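# Flip the small gear and mesh it with the big one

## Task

The small gear is sitting inverted between the tester's two centres, with its teeth higher than the large gear's. Remount it right side up so that it meshes with the large gear, and make sure it stays there on its own without the robot holding it. Then open the gripper and move the arms away.

## Robot and tools

ROBOT. There are two arms, left_arm and right_arm, each ending in a parallel two-finger gripper. Their bases sit at (+0.015, +0.272, 0) m for left_arm and (+0.040, -0.317, 0) m for right_arm, both turned very slightly about z. The names are labels only and do not mean left or right in a picture. Do not let the arms collide or press on each other.

FRAMES. Every pose in a result uses one shared scene frame. Its origin is on the table top midway between the arms. +x points out over the table, +z points up, and left_arm is on the +y side. Each gripper also has its own axes: the fingers point along its +z, and they open and close along its y. The reported end_effector_position is the point between the finger pads, roughly 1 cm behind the fingertips. Reported positions can be slightly wrong, more so when the arm is stretched far.

execute_actions(actions). This takes a list of actions, run in order. One action is a table of 1 to 15 rows, and each row lasts one control step of 1/30 s. If a table has fewer than 15 rows, its last row repeats until 15 steps have passed. Every row holds 14 numbers, each in [-1, 1], and both arms must always be filled in: dx, dy, dz, rx, ry, rz, opening for left_arm, then the same seven for right_arm. dx to rz are an offset, not a pose. They are given in that gripper's own axes and measured from the gripper's pose at the start of the action. For the first action of a call, that start is the last pose a result reported. Every row in the table is measured from this same start, not from the row before it. A value of 1.0 means 0.6 m of travel or 180 degrees of turn. rx, ry and rz together form a single rotation vector. Opening is absolute, not an offset: +1 is fully open (0.094 m) and -1 is closed. An empty list just returns the current state and images.

Per-step limits. At each step the commanded pose is clipped to at most 70 mm and 16 degrees away from the measured pose. Damped inverse kinematics then drives the joints, and position wins over orientation when both cannot be met. A large offset may therefore need several actions. After an action the arm only continues as far as its last clipped pose, so the remainder has to be sent again. The elbow cannot fully straighten.

move(target, speed, blocking). target is one 14-number row laid out as above. It is an offset in each gripper's own axes, taken from the pose in the latest result that shows one, and it includes the absolute opening, which is sent when the move begins. Both grippers follow straight paths that finish together, lasting 0.5 to 10 s. A path still unfinished at 10 s is cut off short. Rotation takes the shorter way round. speed is the top speed in m/s, from 0.002 to 0.5 with a default of 0.25, and the turning limit is twice that value in rad/s. The paths do not avoid obstacles or the other arm, and a gripper may lag, drift or overshoot the speed, especially near full reach. Faster contact strikes harder, and aiming further past the contact presses harder. With blocking=false the call returns after 0.5 s while the motion carries on. Until a result shows the move has ended, use wait or stop before sending new actions or moves. The result adds a move: line. It gives the ending: done, off_target, moving, held (a check blocked the last step) or fault. It also gives the limits that acted: paced means the pose was clipped, and held means some steps were blocked, after which the arm may jump faster. Each gripper's distance from its target is shown too.

wait(seconds). seconds runs from 0 to 10. Each arm keeps its last command, and the wait ends early if a running move finishes. stop() brakes a running move, and faster moves need more room to brake. The fingers do not stop. zoom_image(camera, region) enlarges part of a camera's latest image. camera is cam_high, cam_low, cam_left_wrist or cam_right_wrist, all 504x504. region is [x0, y0, x1, y1] in pixels from the top-left corner, at most 504 by 504. read_manual(section) only returns the licence texts. finished_scene(scene) ends the scene whose number is passed and cannot be undone. The goal must already be met and stable when it is called.

RESULTS. The state line gives each gripper's end_effector_position in metres and its end_effector_quat_wxyz. Hand target lines show where the controller is currently steering each gripper. A pose unreachable line means a clearance check changed or blocked the command for the arm it names. In execute_actions results, step readings list positions at some steps, and HELD marks an arm whose row was partly held back. grip_measured is the measured finger opening on the same scale as the commanded opening. The last value in Joint positions is the opening in metres, and it may be off by about 1 mm. FAULT and OVER-TEMPERATURE FAULT lines mean an arm has stopped. MOTOR HOT appears from 75 °C. At 90 °C that arm halts for 10 s, and at 100 °C it goes limp and falls, so do not hold loads longer than needed. Camera calibration (K, distortion, T_world_to_cam) is provided and may be off by a few degrees and millimetres.

PRACTICAL POINTS. Arms tend to settle a centimetre or more low, and repeated zero offsets let them sink further. To keep an arm in place, first send the offset back to its intended pose, then send zeros afterwards, aiming a little higher if it still sags. To grip, command an opening about 0.03 below grip_measured, or less for a lighter hold. The pads can push hard at first contact. Very thin parts get less force. The held gear may occasionally be tugged. Do not drop the gear, slam into the tester, shove hard or knock anything off the table. Before finishing, release the gear and move both grippers clear, and check that the gear stays meshed by itself.

Each tool is called after ">>>" as name(argument=value, ...) on one line, values as JSON.

## Session

>>> execute_actions(actions=[])

Scene clock: 0.00 s.
left_arm: end_effector_position=(+0.2478, -0.1722, +0.2771) grip_measured=+1.000 end_effector_quat_wxyz=(-0.228, +0.018, +0.763, -0.604) | right_arm: end_effector_position=(+0.2314, -0.2789, +0.2532) grip_measured=+1.000 end_effector_quat_wxyz=(+0.203, -0.552, +0.762, -0.271)
Joint positions: left_arm=[-0.725  1.868  1.489 -0.054  1.163 -1.508  0.094] | right_arm=[ 0.736  0.93   1.206 -1.431  0.569 -0.671  0.094]
Joint velocities: left_arm=[ 0.007 -0.002 -0.012  0.007 -0.007 -0.022  0.   ] | right_arm=[-0.002 -0.012  0.007 -0.007  0.037  0.051  0.   ]
Hand target (left_arm): +0.246, -0.171, +0.289; -0.219, +0.033, +0.758, -0.613
Hand target (right_arm): +0.232, -0.280, +0.258; +0.210, -0.547, +0.763, -0.273

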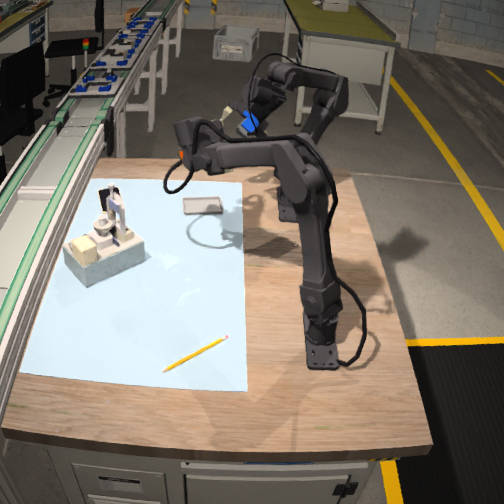

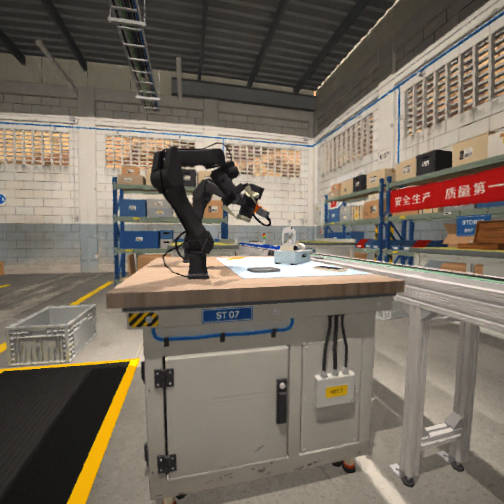

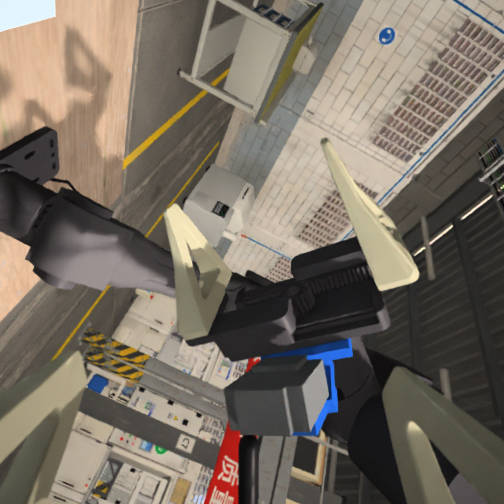

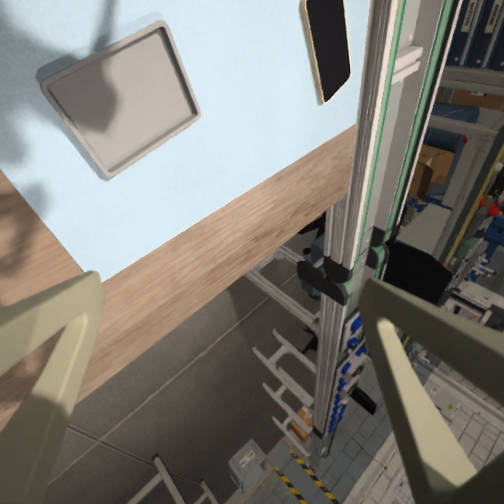

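>>> zoom_image(camera="cam_high", region=[50, 170, 170, 290])

>>> zoom_image(camera="cam_low", region=[260, 215, 330, 275])

Region (50, 170, 170, 290) of cam_high's 504x504 image, scaled by 4.200, with more detail than that image has.

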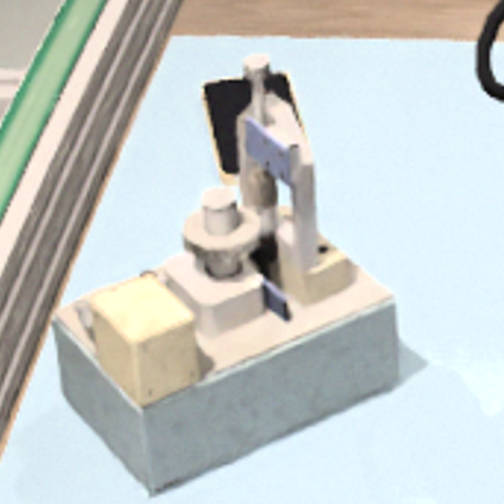

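Region (260, 215, 330, 275) of cam_low's 504x504 image, scaled by 7.200, with more detail than that image has; it fills the top 432 rows of this view, and the rest is white.

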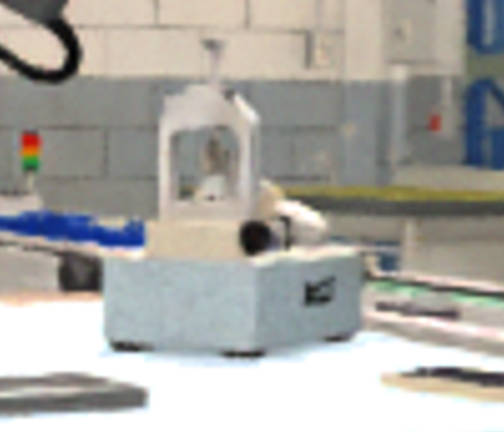

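>>> move(target=[-0.043,0.254,-0.4355,-0.358,-0.569,0.337,1, 0,0,0,0,0,0,1])

Scene clock: 7.00 s.
left_arm: end_effector_position=(+0.3289, +0.0948, +0.1708) grip_measured=+1.000 end_effector_quat_wxyz=(+0.699, +0.011, +0.715, -0.001) | right_arm: end_effector_position=(+0.2314, -0.2789, +0.2532) grip_measured=+1.000 end_effector_quat_wxyz=(+0.203, -0.552, +0.762, -0.271)
Joint positions: left_arm=[-0.881  1.509  0.323  1.149 -0.897 -0.015  0.094] | right_arm=[ 0.736  0.93   1.206 -1.431  0.569 -0.671  0.094]
Joint velocities: left_arm=[ 0.022  0.007 -0.002 -0.051  0.051  0.037  0.   ] | right_arm=[ 0.002  0.002  0.002 -0.022  0.037 -0.022  0.   ]
Hand target (left_arm): +0.330, +0.101, +0.169; +0.700, +0.005, +0.714, +0.007
Hand target (right_arm): +0.231, -0.279, +0.253; +0.203, -0.552, +0.762, -0.271
Off the commanded pose (left_arm): 0.005 m, 2 deg.
Off the commanded pose (right_arm): 0.000 m, 0 deg.
move: done
camera_calibration (this result's frames):
cam_left_wrist: T_world_to_cam=[[-0.0366633, -0.995769, 0.084257, 0.0896099], [-0.530499, -0.052059, -0.846085, 0.365908], [0.846892, -0.0757186, -0.526346, -0.0946165], [0, 0, 0, 1]] pos_world=[0.277529, 0.101115, 0.252238]

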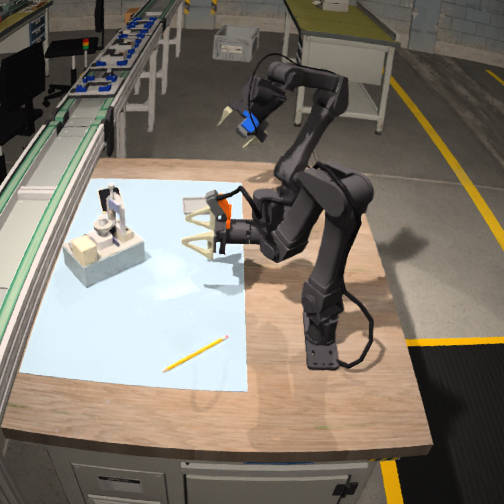

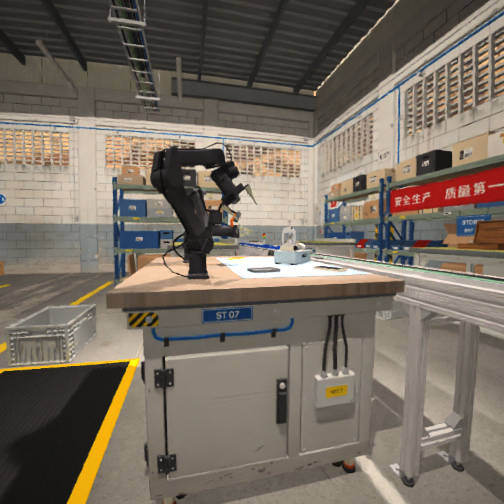

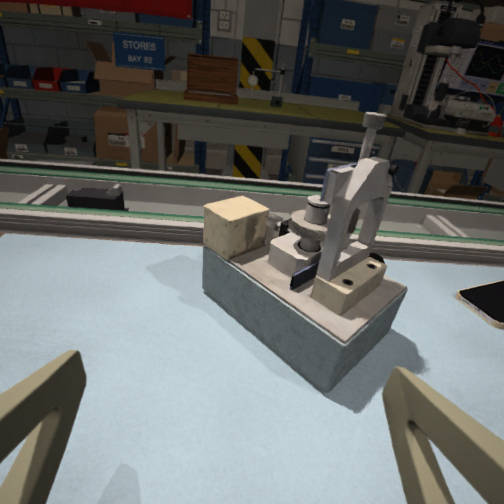

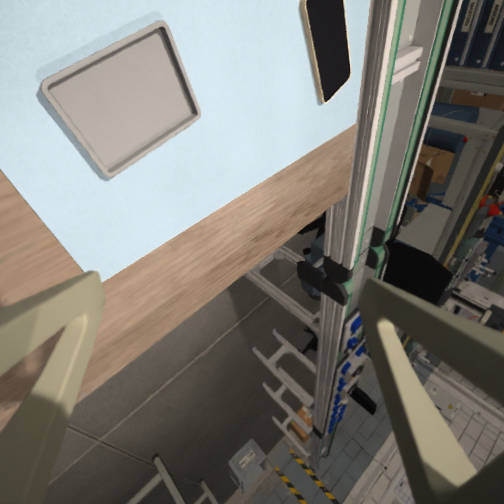

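>>> zoom_image(camera="cam_left_wrist", region=[190, 100, 430, 340])

Region (190, 100, 430, 340) of cam_left_wrist's 504x504 image, scaled by 2.100, with more detail than that image has.

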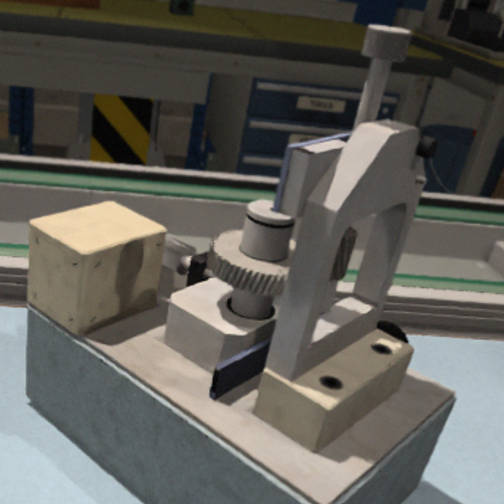

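>>> move(target=[0.018,0.085,0.135,0.272,0,0,1, -0.3055,-0.003,0.273,-0.037,-0.405,0.287,1])

Scene clock: 12.53 s.
left_arm: end_effector_position=(+0.4078, +0.1416, +0.1494) grip_measured=+1.000 end_effector_quat_wxyz=(+0.624, +0.290, +0.658, -0.306) | right_arm: end_effector_position=(+0.3913, -0.1392, +0.1324) grip_measured=+1.000 end_effector_quat_wxyz=(+0.666, -0.252, +0.660, +0.240)
Joint positions: left_arm=[0.049 1.797 0.523 1.221 0.887 0.001 0.094] | right_arm=[ 0.304  1.819  0.288  1.532 -0.439 -0.018  0.094]
Joint velocities: left_arm=[-0.012 -0.007  0.007 -0.051 -0.007 -0.022  0.   ] | right_arm=[-0.012 -0.007  0.007  0.051  0.007  0.095  0.   ]
Hand target (left_arm): +0.414, +0.144, +0.158; +0.636, +0.296, +0.647, -0.300
Hand target (right_arm): +0.387, -0.137, +0.127; +0.660, -0.250, +0.665, +0.245
Off the commanded pose (left_arm): 0.010 m, 2 deg.
Off the commanded pose (right_arm): 0.005 m, 1 deg.
move: done
camera_calibration (this result's frames):
cam_left_wrist: T_world_to_cam=[[-0.769485, -0.623577, 0.138003, 0.378996], [-0.428092, 0.343243, -0.836015, 0.29281], [0.473951, -0.702379, -0.531069, 0.0723983], [0, 0, 0, 1]] pos_world=[0.382668, 0.18668, 0.230939]
cam_right_wrist: T_world_to_cam=[[0.594656, -0.797624, 0.100896, -0.3656], [-0.387381, -0.394225, -0.83338, 0.222198], [0.7045, 0.456489, -0.543413, -0.0420714], [0, 0, 0, 1]] pos_world=[0.333121, -0.184811, 0.199201]

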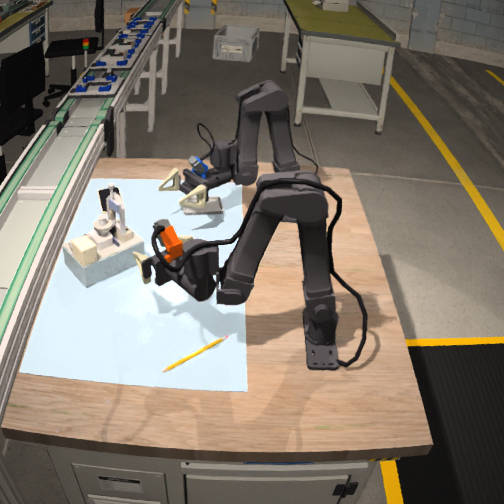

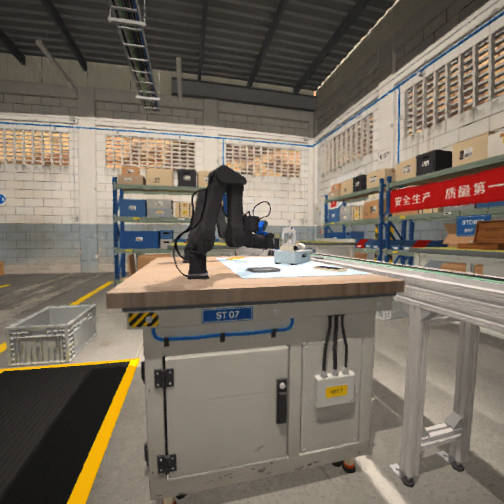

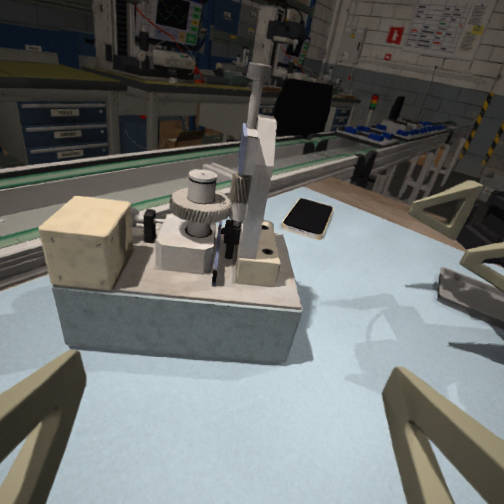

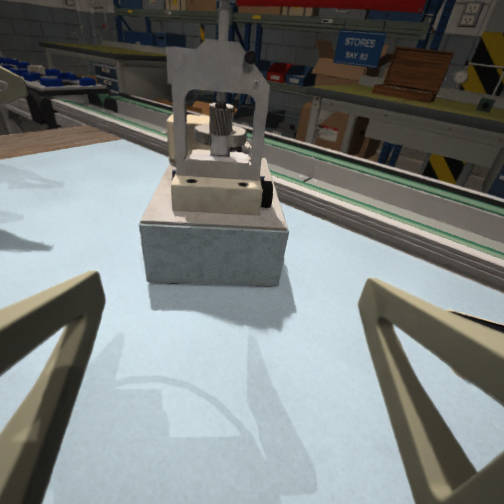

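>>> zoom_image(camera="cam_left_wrist", region=[120, 50, 320, 300])

>>> zoom_image(camera="cam_right_wrist", region=[130, 0, 310, 230])

Region (120, 50, 320, 300) of cam_left_wrist's 504x504 image, scaled by 2.016, with more detail than that image has; it fills the left 403 columns of this view, and the rest is white.

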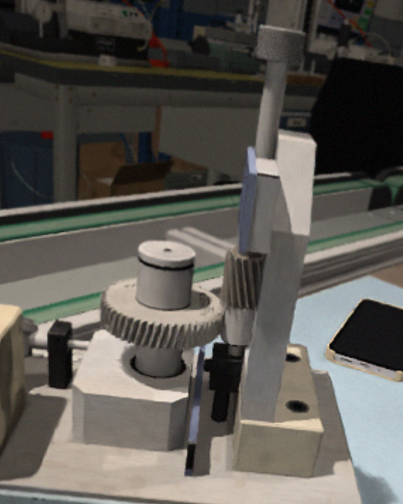

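Region (130, 0, 310, 230) of cam_right_wrist's 504x504 image, scaled by 2.191, with more detail than that image has; it fills the left 394 columns of this view, and the rest is white.

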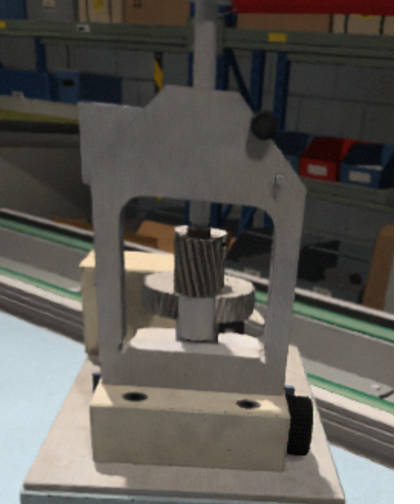

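>>> move(target=[-0.142,-0.008,0.228,0,0,0,0.2, -0.029,0.006,0.188,0,0,0,-0.28], speed=0.15)

Scene clock: 16.23 s.
left_arm: end_effector_position=(+0.4907, +0.0363, +0.2221) grip_measured=+0.203 end_effector_quat_wxyz=(+0.619, +0.291, +0.663, -0.305) | right_arm: end_effector_position=(+0.4693, -0.0682, +0.1439) grip_measured=-0.277 end_effector_quat_wxyz=(+0.661, -0.252, +0.665, +0.239)
Joint positions: left_arm=[-0.239  1.852  1.036  0.757  0.6   -0.011  0.056] | right_arm=[ 0.452  1.966  0.7    1.255 -0.289 -0.018  0.034]
Joint velocities: left_arm=[ 0.017 -0.002 -0.002 -0.037  0.007  0.022  0.001] | right_arm=[-0.002 -0.002  0.007 -0.007 -0.007 -0.007  0.   ]
Hand target (left_arm): +0.494, +0.033, +0.231; +0.624, +0.291, +0.658, -0.305
Hand target (right_arm): +0.473, -0.062, +0.150; +0.666, -0.251, +0.660, +0.242
Off the commanded pose (left_arm): 0.010 m, 1 deg.
Off the commanded pose (right_arm): 0.010 m, 1 deg.
move: done
camera_calibration (this result's frames):
cam_left_wrist: T_world_to_cam=[[-0.768296, -0.623942, 0.142891, 0.365385], [-0.43871, 0.350734, -0.827357, 0.428232], [0.466106, -0.698342, -0.543197, 0.00413291], [0, 0, 0, 1]] pos_world=[0.466667, 0.0806696, 0.304336]
cam_right_wrist: T_world_to_cam=[[0.593999, -0.798523, 0.0975991, -0.355843], [-0.39809, -0.397195, -0.826898, 0.293848], [0.699063, 0.452324, -0.553817, -0.119385], [0, 0, 0, 1]] pos_world=[0.411807, -0.113433, 0.211595]

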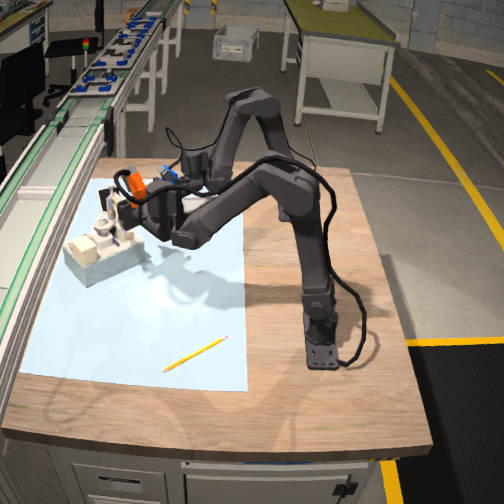

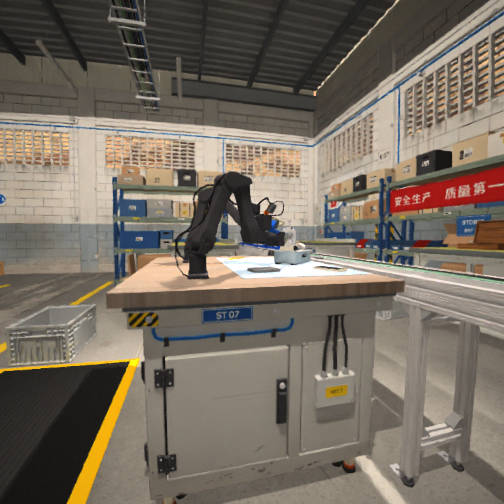

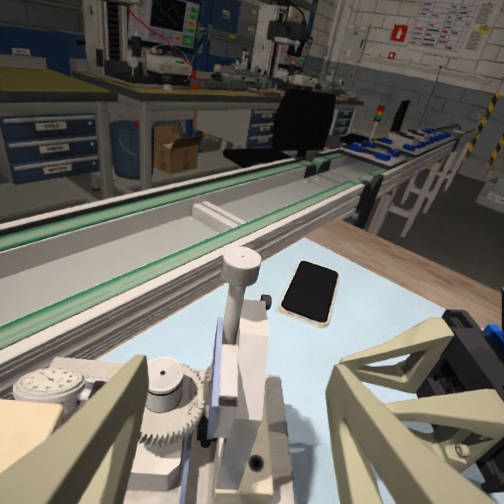

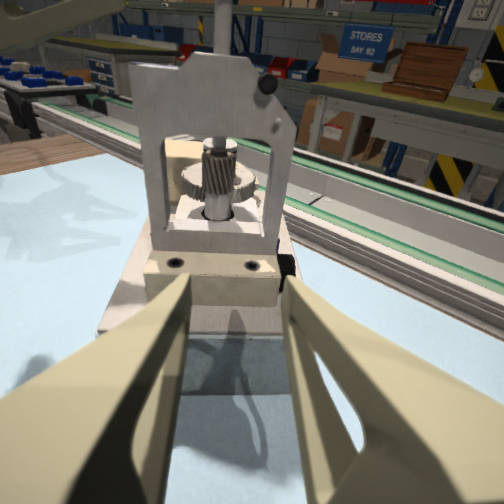

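>>> move(target=[-0.022,0.002,0.103,0,0,0,0.2, -0.028,0.005,0.083,0,0,0,-0.28], speed=0.08)

Scene clock: 18.20 s.
left_arm: end_effector_position=(+0.5284, -0.0058, +0.2219) grip_measured=+0.203 end_effector_quat_wxyz=(+0.612, +0.291, +0.669, -0.304) | right_arm: end_effector_position=(+0.5011, -0.0400, +0.1526) grip_measured=-0.277 end_effector_quat_wxyz=(+0.656, -0.252, +0.671, +0.238)
Joint positions: left_arm=[-0.311  2.006  1.274  0.656  0.526 -0.012  0.056] | right_arm=[ 0.489  2.023  0.887  1.108 -0.249 -0.018  0.034]
Joint velocities: left_arm=[-0.037  0.002 -0.002  0.022  0.022 -0.051 -0.001] | right_arm=[-0.017 -0.002  0.002 -0.022 -0.007 -0.051  0.   ]
Hand target (left_arm): +0.531, -0.010, +0.232; +0.619, +0.291, +0.663, -0.305
Hand target (right_arm): +0.504, -0.033, +0.160; +0.661, -0.251, +0.665, +0.240
Off the commanded pose (left_arm): 0.012 m, 1 deg.
Off the commanded pose (right_arm): 0.011 m, 1 deg.
move: off_target (left_arm, right_arm)
camera_calibration (this result's frames):
cam_left_wrist: T_world_to_cam=[[-0.765168, -0.626398, 0.148805, 0.365116], [-0.451888, 0.357881, -0.81714, 0.464132], [0.458601, -0.692493, -0.556901, -0.0359037], [0, 0, 0, 1]] pos_world=[0.505576, 0.0377413, 0.304935]
cam_right_wrist: T_world_to_cam=[[0.592932, -0.799608, 0.0951778, -0.352167], [-0.410967, -0.402131, -0.818167, 0.329837], [0.692487, 0.446002, -0.567049, -0.144455], [0, 0, 0, 1]] pos_world=[0.444396, -0.0845315, 0.221467]

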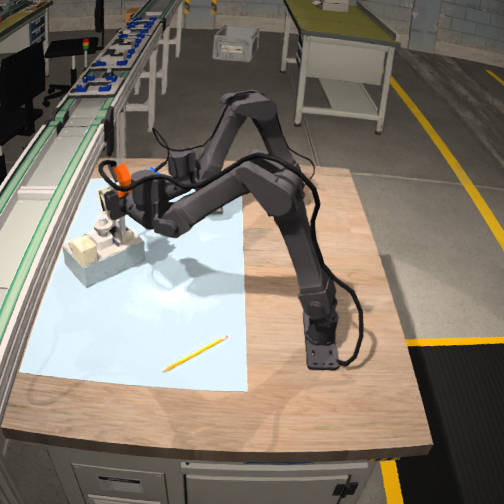

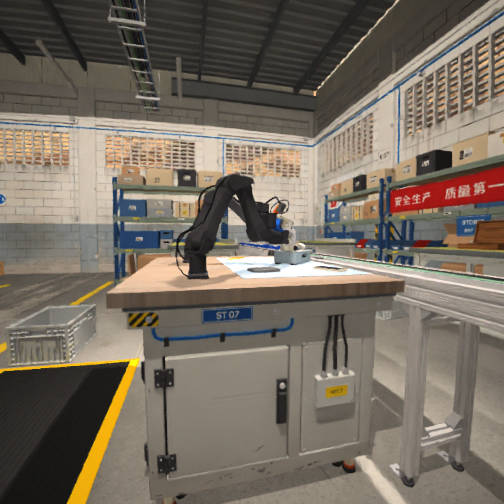

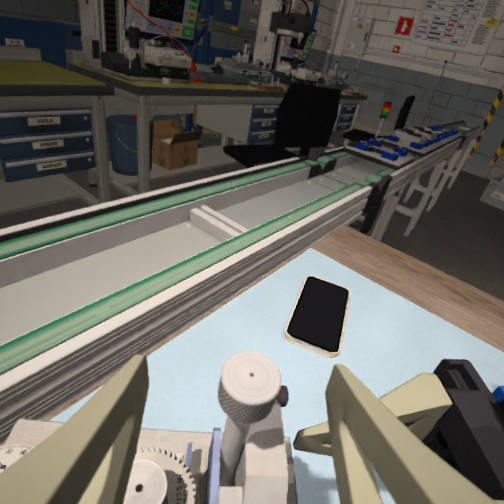

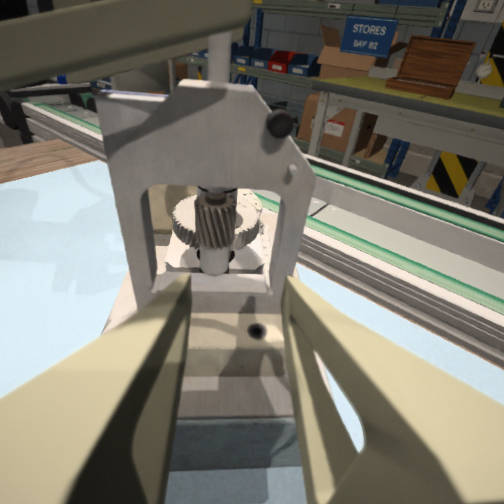

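>>> move(target=[-0.018,-0.005,0.015,0,-0.02,0,0.2, -0.014,0.012,0.06,0,-0.02,0,-0.28], speed=0.05)

>>> move(target=[0,0,0,0,0,0,-0.7, 0,0,0,0,0,0,-0.28], speed=0.05)

Scene clock: 19.77 s.
left_arm: end_effector_position=(+0.5310, -0.0098, +0.2192) grip_measured=+0.203 end_effector_quat_wxyz=(+0.618, +0.281, +0.665, -0.312) | right_arm: end_effector_position=(+0.5197, -0.0185, +0.1458) grip_measured=-0.277 end_effector_quat_wxyz=(+0.664, -0.248, +0.664, +0.240)
Joint positions: left_arm=[-0.319  2.033  1.274  0.712  0.514 -0.045  0.056] | right_arm=[ 0.518  2.13   1.003  1.123 -0.219 -0.012  0.034]
Joint velocities: left_arm=[-0.027  0.002  0.002 -0.037 -0.037 -0.037  0.001] | right_arm=[-0.027  0.012  0.012 -0.007  0.066 -0.022  0.001]
Hand target (left_arm): +0.532, -0.015, +0.232; +0.633, +0.281, +0.650, -0.313
Hand target (right_arm): +0.523, -0.011, +0.160; +0.677, -0.244, +0.650, +0.246
Off the commanded pose (left_arm): 0.014 m, 2 deg.
Off the commanded pose (right_arm): 0.017 m, 2 deg.
move: off_target (left_arm, right_arm)
camera_calibration (this result's frames):
cam_left_wrist: T_world_to_cam=[[-0.762089, -0.625899, 0.165743, 0.359745], [-0.45181, 0.330712, -0.828552, 0.46674], [0.463777, -0.706314, -0.534819, -0.0491251], [0, 0, 0, 1]] pos_world=[0.507818, 0.0361103, 0.30082]
cam_right_wrist: T_world_to_cam=[[0.590374, -0.801718, 0.0933116, -0.343779], [-0.397737, -0.389571, -0.830686, 0.335736], [0.702328, 0.453302, -0.548865, -0.178523], [0, 0, 0, 1]] pos_world=[0.461874, -0.0638957, 0.212985]

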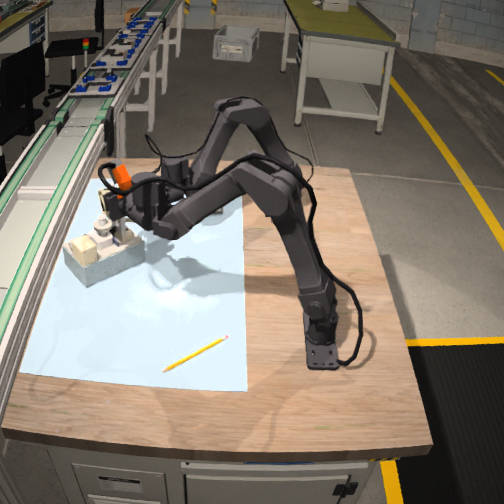

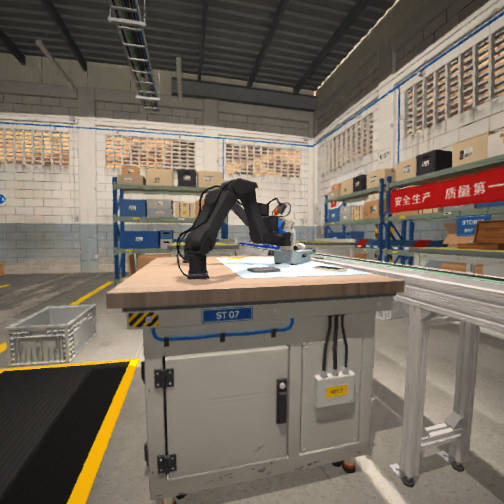

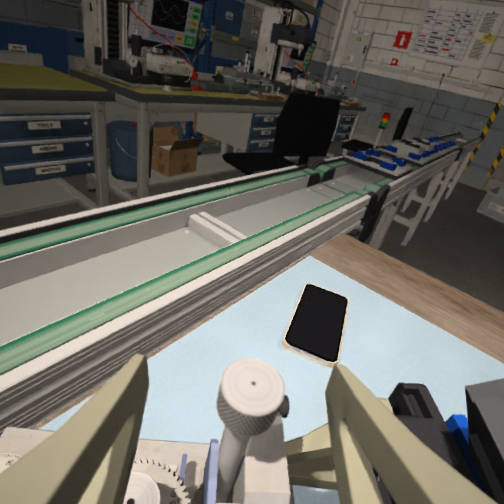

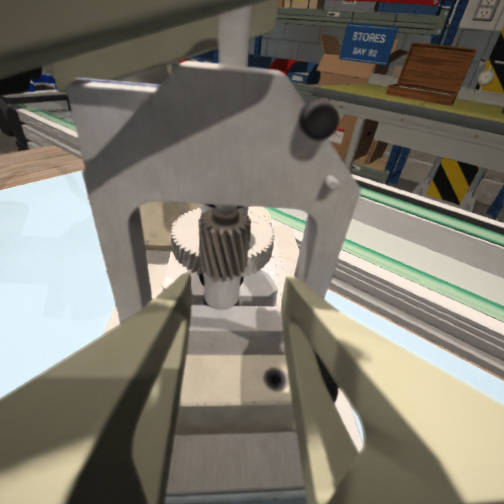

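Scene clock: 20.27 s.
left_arm: end_effector_position=(+0.5298, -0.0112, +0.2192) grip_measured=-0.686 end_effector_quat_wxyz=(+0.617, +0.283, +0.664, -0.315) | right_arm: end_effector_position=(+0.5197, -0.0185, +0.1458) grip_measured=-0.277 end_effector_quat_wxyz=(+0.664, -0.248, +0.664, +0.240)
Joint positions: left_arm=[-0.321  2.033  1.274  0.712  0.521 -0.045  0.015] | right_arm=[ 0.518  2.13   1.003  1.123 -0.219 -0.012  0.034]
Joint velocities: left_arm=[ 0.002 -0.007 -0.012  0.007  0.022 -0.066 -0.   ] | right_arm=[-0.022  0.012 -0.002 -0.037 -0.022 -0.081 -0.001]
Hand target (left_arm): +0.531, -0.010, +0.219; +0.618, +0.281, +0.665, -0.312
Hand target (right_arm): +0.520, -0.018, +0.146; +0.664, -0.248, +0.664, +0.240
Off the commanded pose (left_arm): 0.002 m, 0 deg.
Off the commanded pose (right_arm): 0.000 m, 0 deg.
move: done
camera_calibration (this result's frames):
cam_left_wrist: T_world_to_cam=[[-0.767055, -0.61973, 0.166018, 0.360557], [-0.449242, 0.334065, -0.828602, 0.465339], [0.458048, -0.710166, -0.534655, -0.0465444], [0, 0, 0, 1]] pos_world=[0.506937, 0.0349402, 0.300837]
cam_right_wrist: T_world_to_cam=[[0.590374, -0.801718, 0.0933116, -0.343779], [-0.397737, -0.389571, -0.830686, 0.335736], [0.702328, 0.453302, -0.548865, -0.178523], [0, 0, 0, 1]] pos_world=[0.461874, -0.0638957, 0.212985]

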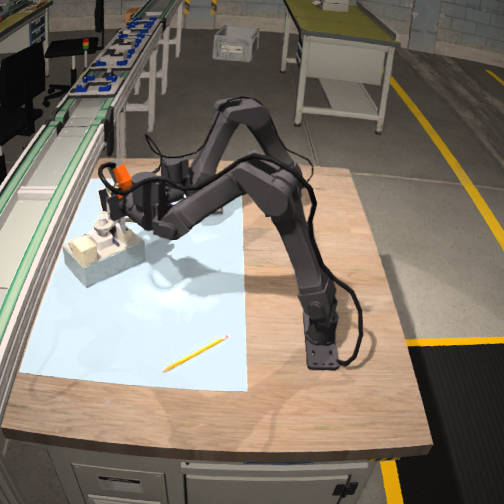

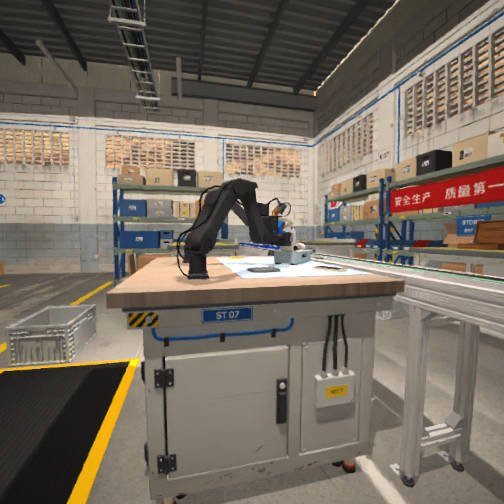

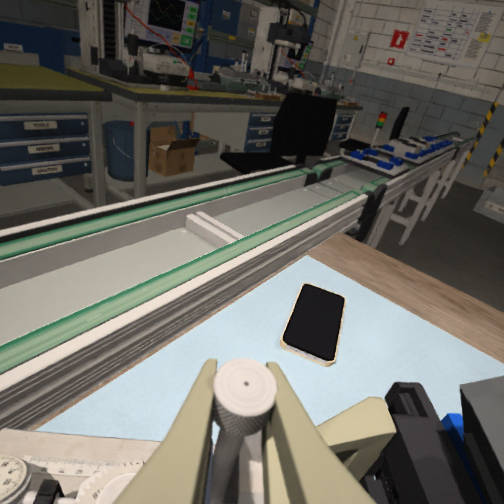

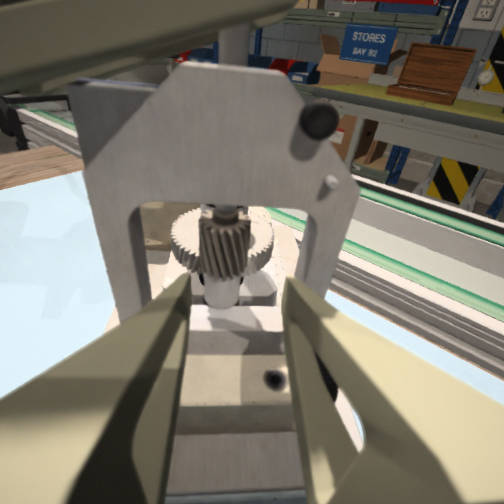

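>>> move(target=[0,0,0,0,0,0,-0.73, -0.035,0.003,0.055,0,-0.01,0,-0.28], speed=0.04)

Scene clock: 21.67 s.
left_arm: end_effector_position=(+0.5298, -0.0112, +0.2192) grip_measured=-0.699 end_effector_quat_wxyz=(+0.617, +0.283, +0.664, -0.315) | right_arm: end_effector_position=(+0.5357, +0.0017, +0.1549) grip_measured=-0.277 end_effector_quat_wxyz=(+0.663, -0.254, +0.659, +0.246)
Joint positions: left_arm=[-0.321  2.033  1.274  0.712  0.521 -0.045  0.014] | right_arm=[ 0.535  2.171  1.125  1.048 -0.219 -0.012  0.034]
Joint velocities: left_arm=[ 0.027 -0.002 -0.017 -0.037  0.022 -0.095 -0.   ] | right_arm=[-0.007 -0.017 -0.022 -0.066  0.007  0.022 -0.001]
Hand target (left_arm): +0.530, -0.011, +0.219; +0.617, +0.283, +0.664, -0.315
Hand target (right_arm): +0.543, +0.004, +0.167; +0.674, -0.244, +0.653, +0.245
Off the commanded pose (left_arm): 0.000 m, 0 deg.
Off the commanded pose (right_arm): 0.014 m, 2 deg.
move: off_target (right_arm)
camera_calibration (this result's frames):
cam_left_wrist: T_world_to_cam=[[-0.767055, -0.61973, 0.166018, 0.360557], [-0.449242, 0.334065, -0.828602, 0.465339], [0.458048, -0.710166, -0.534655, -0.0465444], [0, 0, 0, 1]] pos_world=[0.506937, 0.0349402, 0.300837]
cam_right_wrist: T_world_to_cam=[[0.604151, -0.791281, 0.0942084, -0.345417], [-0.386241, -0.394185, -0.833928, 0.351922], [0.697007, 0.467432, -0.543772, -0.19183], [0, 0, 0, 1]] pos_world=[0.478318, -0.0449327, 0.221707]

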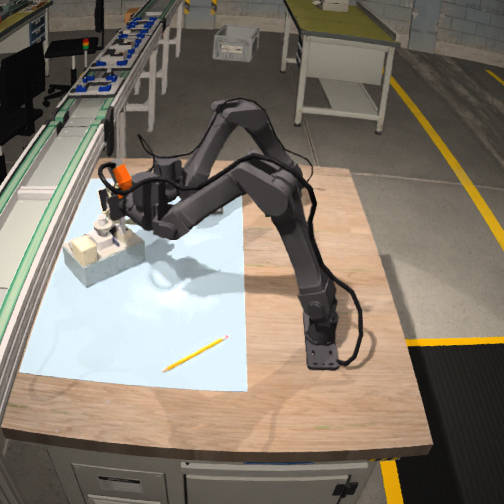

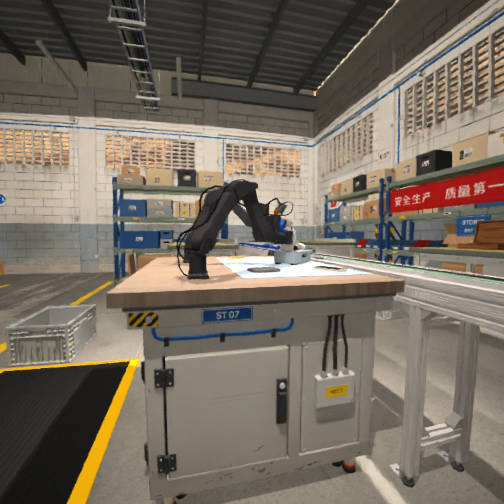

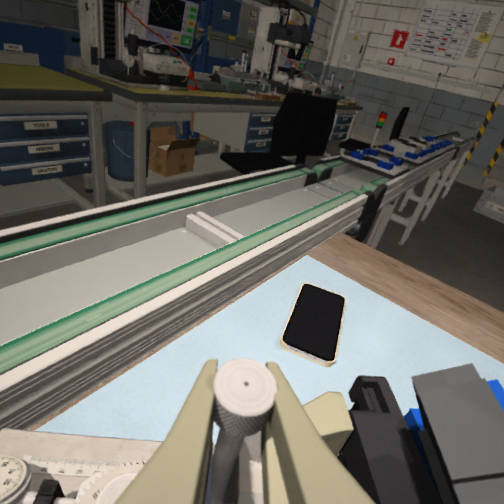

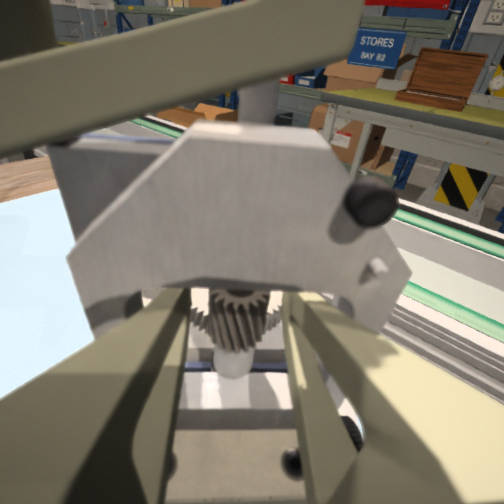

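>>> move(target=[0,0,0,0,0,0,-0.73, -0.01,0,0.012,0,0,0,-0.28], speed=0.03)

>>> move(target=[0,0,0,0,0,0,-0.73, 0,0,0,0,0,0,-0.65], speed=0.03)

Scene clock: 22.53 s.
left_arm: end_effector_position=(+0.5298, -0.0112, +0.2192) grip_measured=-0.699 end_effector_quat_wxyz=(+0.617, +0.283, +0.664, -0.315) | right_arm: end_effector_position=(+0.5356, +0.0019, +0.1508) grip_measured=-0.277 end_effector_quat_wxyz=(+0.657, -0.255, +0.665, +0.246)
Joint positions: left_arm=[-0.321  2.033  1.274  0.712  0.521 -0.045  0.014] | right_arm=[ 0.535  2.171  1.125  1.031 -0.22  -0.012  0.034]
Joint velocities: left_arm=[-0.002 -0.002 -0.002 -0.066  0.022 -0.037  0.001] | right_arm=[-0.002 -0.007 -0.002 -0.051 -0.022 -0.095 -0.001]
Hand target (left_arm): +0.530, -0.011, +0.219; +0.617, +0.283, +0.664, -0.315
Hand target (right_arm): +0.541, +0.006, +0.161; +0.663, -0.254, +0.659, +0.246
Off the commanded pose (left_arm): 0.000 m, 0 deg.
Off the commanded pose (right_arm): 0.012 m, 1 deg.
move: off_target (right_arm)
camera_calibration (this result's frames):
cam_left_wrist: T_world_to_cam=[[-0.767055, -0.61973, 0.166018, 0.360557], [-0.449242, 0.334065, -0.828602, 0.465339], [0.458048, -0.710166, -0.534655, -0.0465444], [0, 0, 0, 1]] pos_world=[0.506937, 0.0349402, 0.300837]
cam_right_wrist: T_world_to_cam=[[0.606423, -0.789835, 0.0917126, -0.345667], [-0.39798, -0.401352, -0.824942, 0.353439], [0.688377, 0.463764, -0.557727, -0.187278], [0, 0, 0, 1]] pos_world=[0.4792, -0.0443139, 0.218819]

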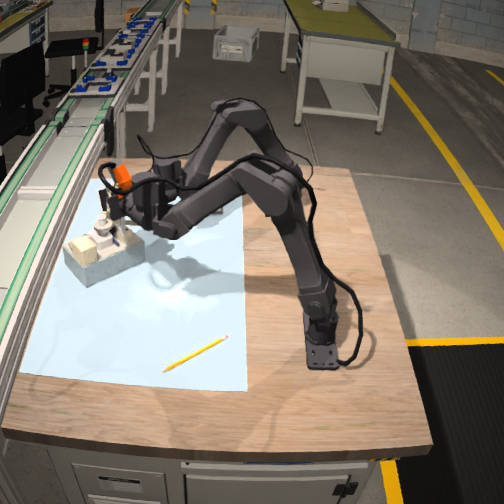

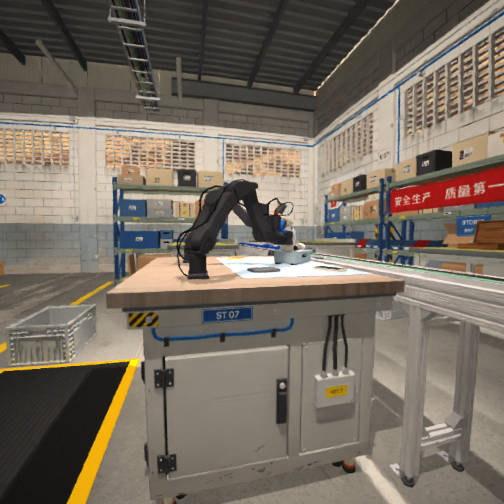

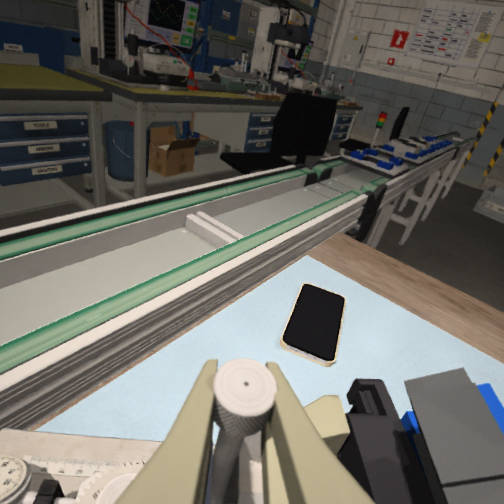

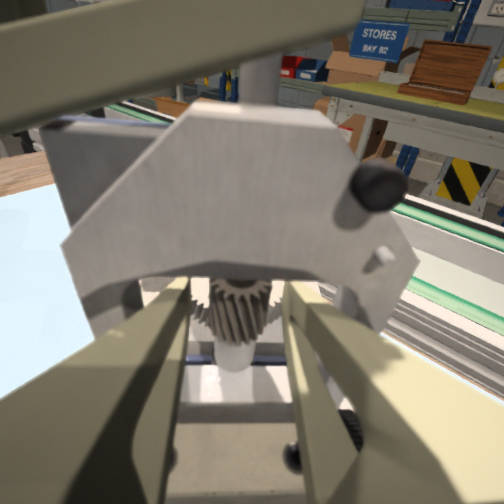

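Scene clock: 23.03 s.
left_arm: end_effector_position=(+0.5298, -0.0112, +0.2192) grip_measured=-0.699 end_effector_quat_wxyz=(+0.617, +0.284, +0.663, -0.314) | right_arm: end_effector_position=(+0.5353, +0.0022, +0.1547) grip_measured=-0.623 end_effector_quat_wxyz=(+0.663, -0.255, +0.659, +0.247)
Joint positions: left_arm=[-0.321  2.033  1.274  0.712  0.521 -0.043  0.014] | right_arm=[ 0.535  2.171  1.125  1.047 -0.223 -0.012  0.018]
Joint velocities: left_arm=[-0.022 -0.002  0.007  0.081 -0.007 -0.007  0.   ] | right_arm=[-0.007 -0.002  0.017  0.037  0.081 -0.007 -0.001]
Hand target (left_arm): +0.530, -0.011, +0.219; +0.617, +0.283, +0.663, -0.314
Hand target (right_arm): +0.536, +0.002, +0.151; +0.658, -0.255, +0.665, +0.246
Off the commanded pose (left_arm): 0.000 m, 0 deg.
Off the commanded pose (right_arm): 0.004 m, 1 deg.
move: done
camera_calibration (this result's frames):
cam_left_wrist: T_world_to_cam=[[-0.767229, -0.619815, 0.164891, 0.360896], [-0.448499, 0.334694, -0.828751, 0.464985], [0.458484, -0.709795, -0.534773, -0.0467453], [0, 0, 0, 1]] pos_world=[0.506867, 0.0348814, 0.30085]
cam_right_wrist: T_world_to_cam=[[0.607235, -0.788891, 0.0944216, -0.346405], [-0.385356, -0.396359, -0.833307, 0.35115], [0.694814, 0.469628, -0.544687, -0.190595], [0, 0, 0, 1]] pos_world=[0.478095, -0.044586, 0.221509]

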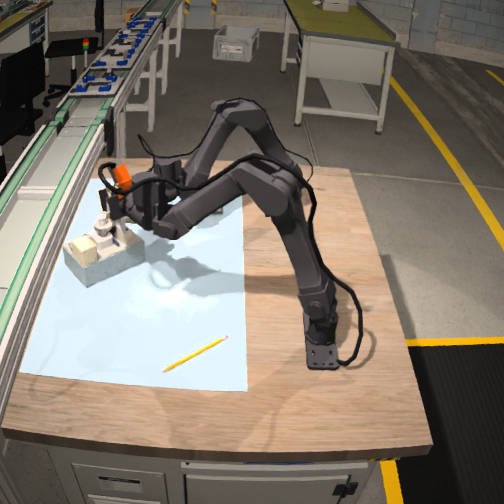

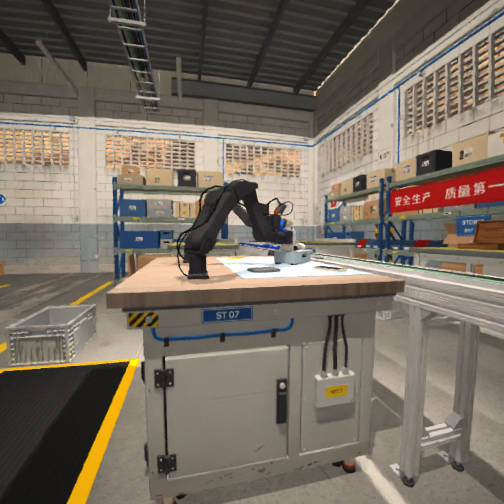

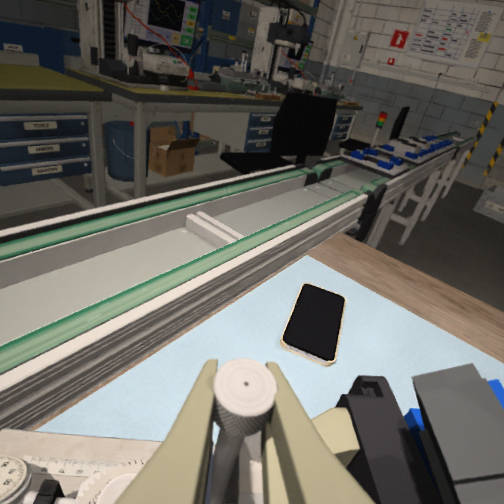

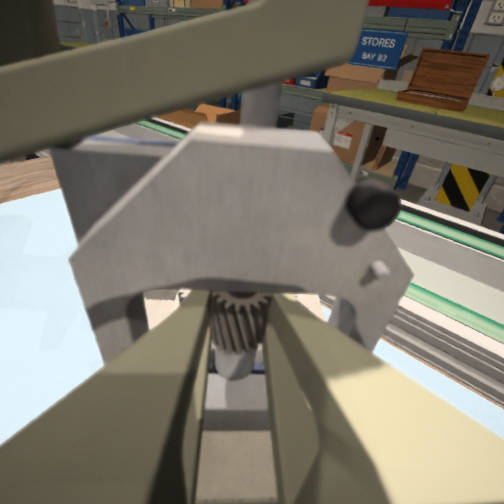

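Gripped. Now lift the knob.

>>> move(target=[-0.06,0,-0.003,0,0,0,-0.74, 0,0,0,0,0,0,-0.67], speed=0.03)

Scene clock: 24.53 s.
left_arm: end_effector_position=(+0.5292, -0.0110, +0.2195) grip_measured=-0.699 end_effector_quat_wxyz=(+0.595, +0.287, +0.683, -0.310) | right_arm: end_effector_position=(+0.5353, +0.0022, +0.1548) grip_measured=-0.623 end_effector_quat_wxyz=(+0.663, -0.255, +0.659, +0.247)
Joint positions: left_arm=[-0.321  2.008  1.305  0.588  0.521 -0.025  0.014] | right_arm=[ 0.535  2.171  1.125  1.047 -0.223 -0.012  0.018]
Joint velocities: left_arm=[ 0.002 -0.007 -0.007  0.022 -0.066  0.007  0.   ] | right_arm=[ 0.002 -0.007 -0.007  0.051 -0.066  0.066  0.001]
Hand target (left_arm): +0.530, -0.009, +0.255; +0.617, +0.284, +0.663, -0.314
Hand target (right_arm): +0.535, +0.002, +0.155; +0.663, -0.255, +0.659, +0.247
Off the commanded pose (left_arm): 0.036 m, 3 deg.
Off the commanded pose (right_arm): 0.000 m, 0 deg.
move: off_target (left_arm)
camera_calibration (this result's frames):
cam_left_wrist: T_world_to_cam=[[-0.75988, -0.624593, 0.180182, 0.353198], [-0.487403, 0.364014, -0.793683, 0.478152], [0.43014, -0.690925, -0.581035, -0.0208439], [0, 0, 0, 1]] pos_world=[0.510407, 0.0321492, 0.303751]
cam_right_wrist: T_world_to_cam=[[0.607204, -0.788909, 0.0944791, -0.346406], [-0.385077, -0.396205, -0.833509, 0.35111], [0.694996, 0.469728, -0.544368, -0.190691], [0, 0, 0, 1]] pos_world=[0.478073, -0.0445983, 0.221575]

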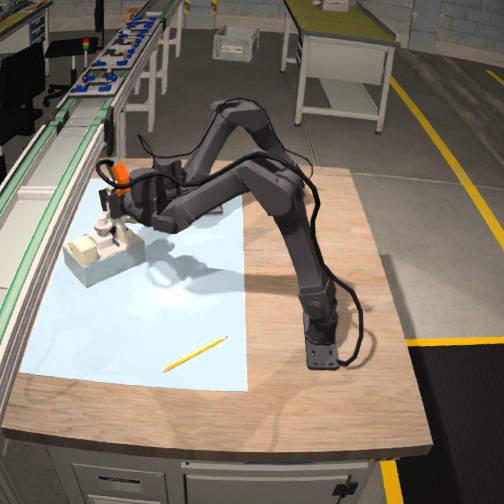

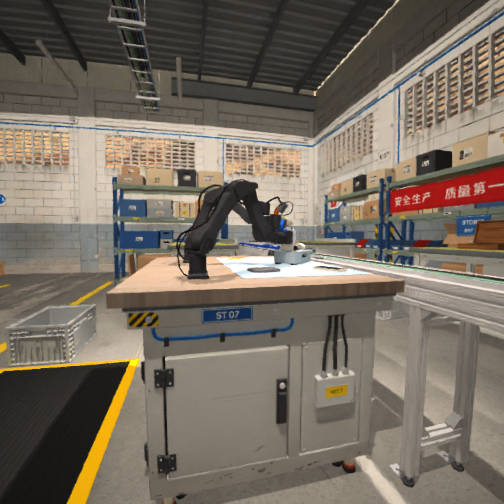

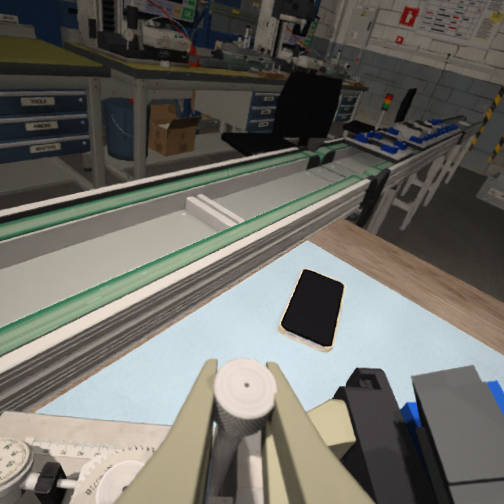

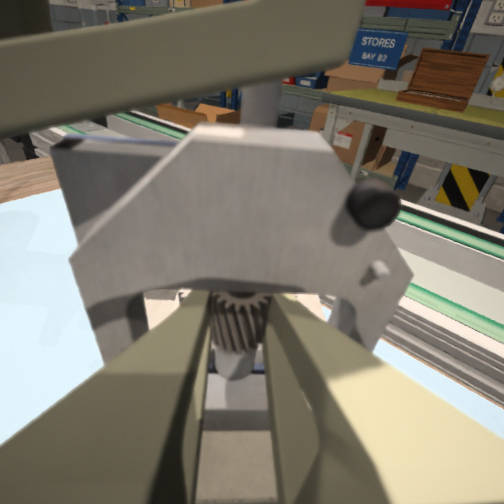

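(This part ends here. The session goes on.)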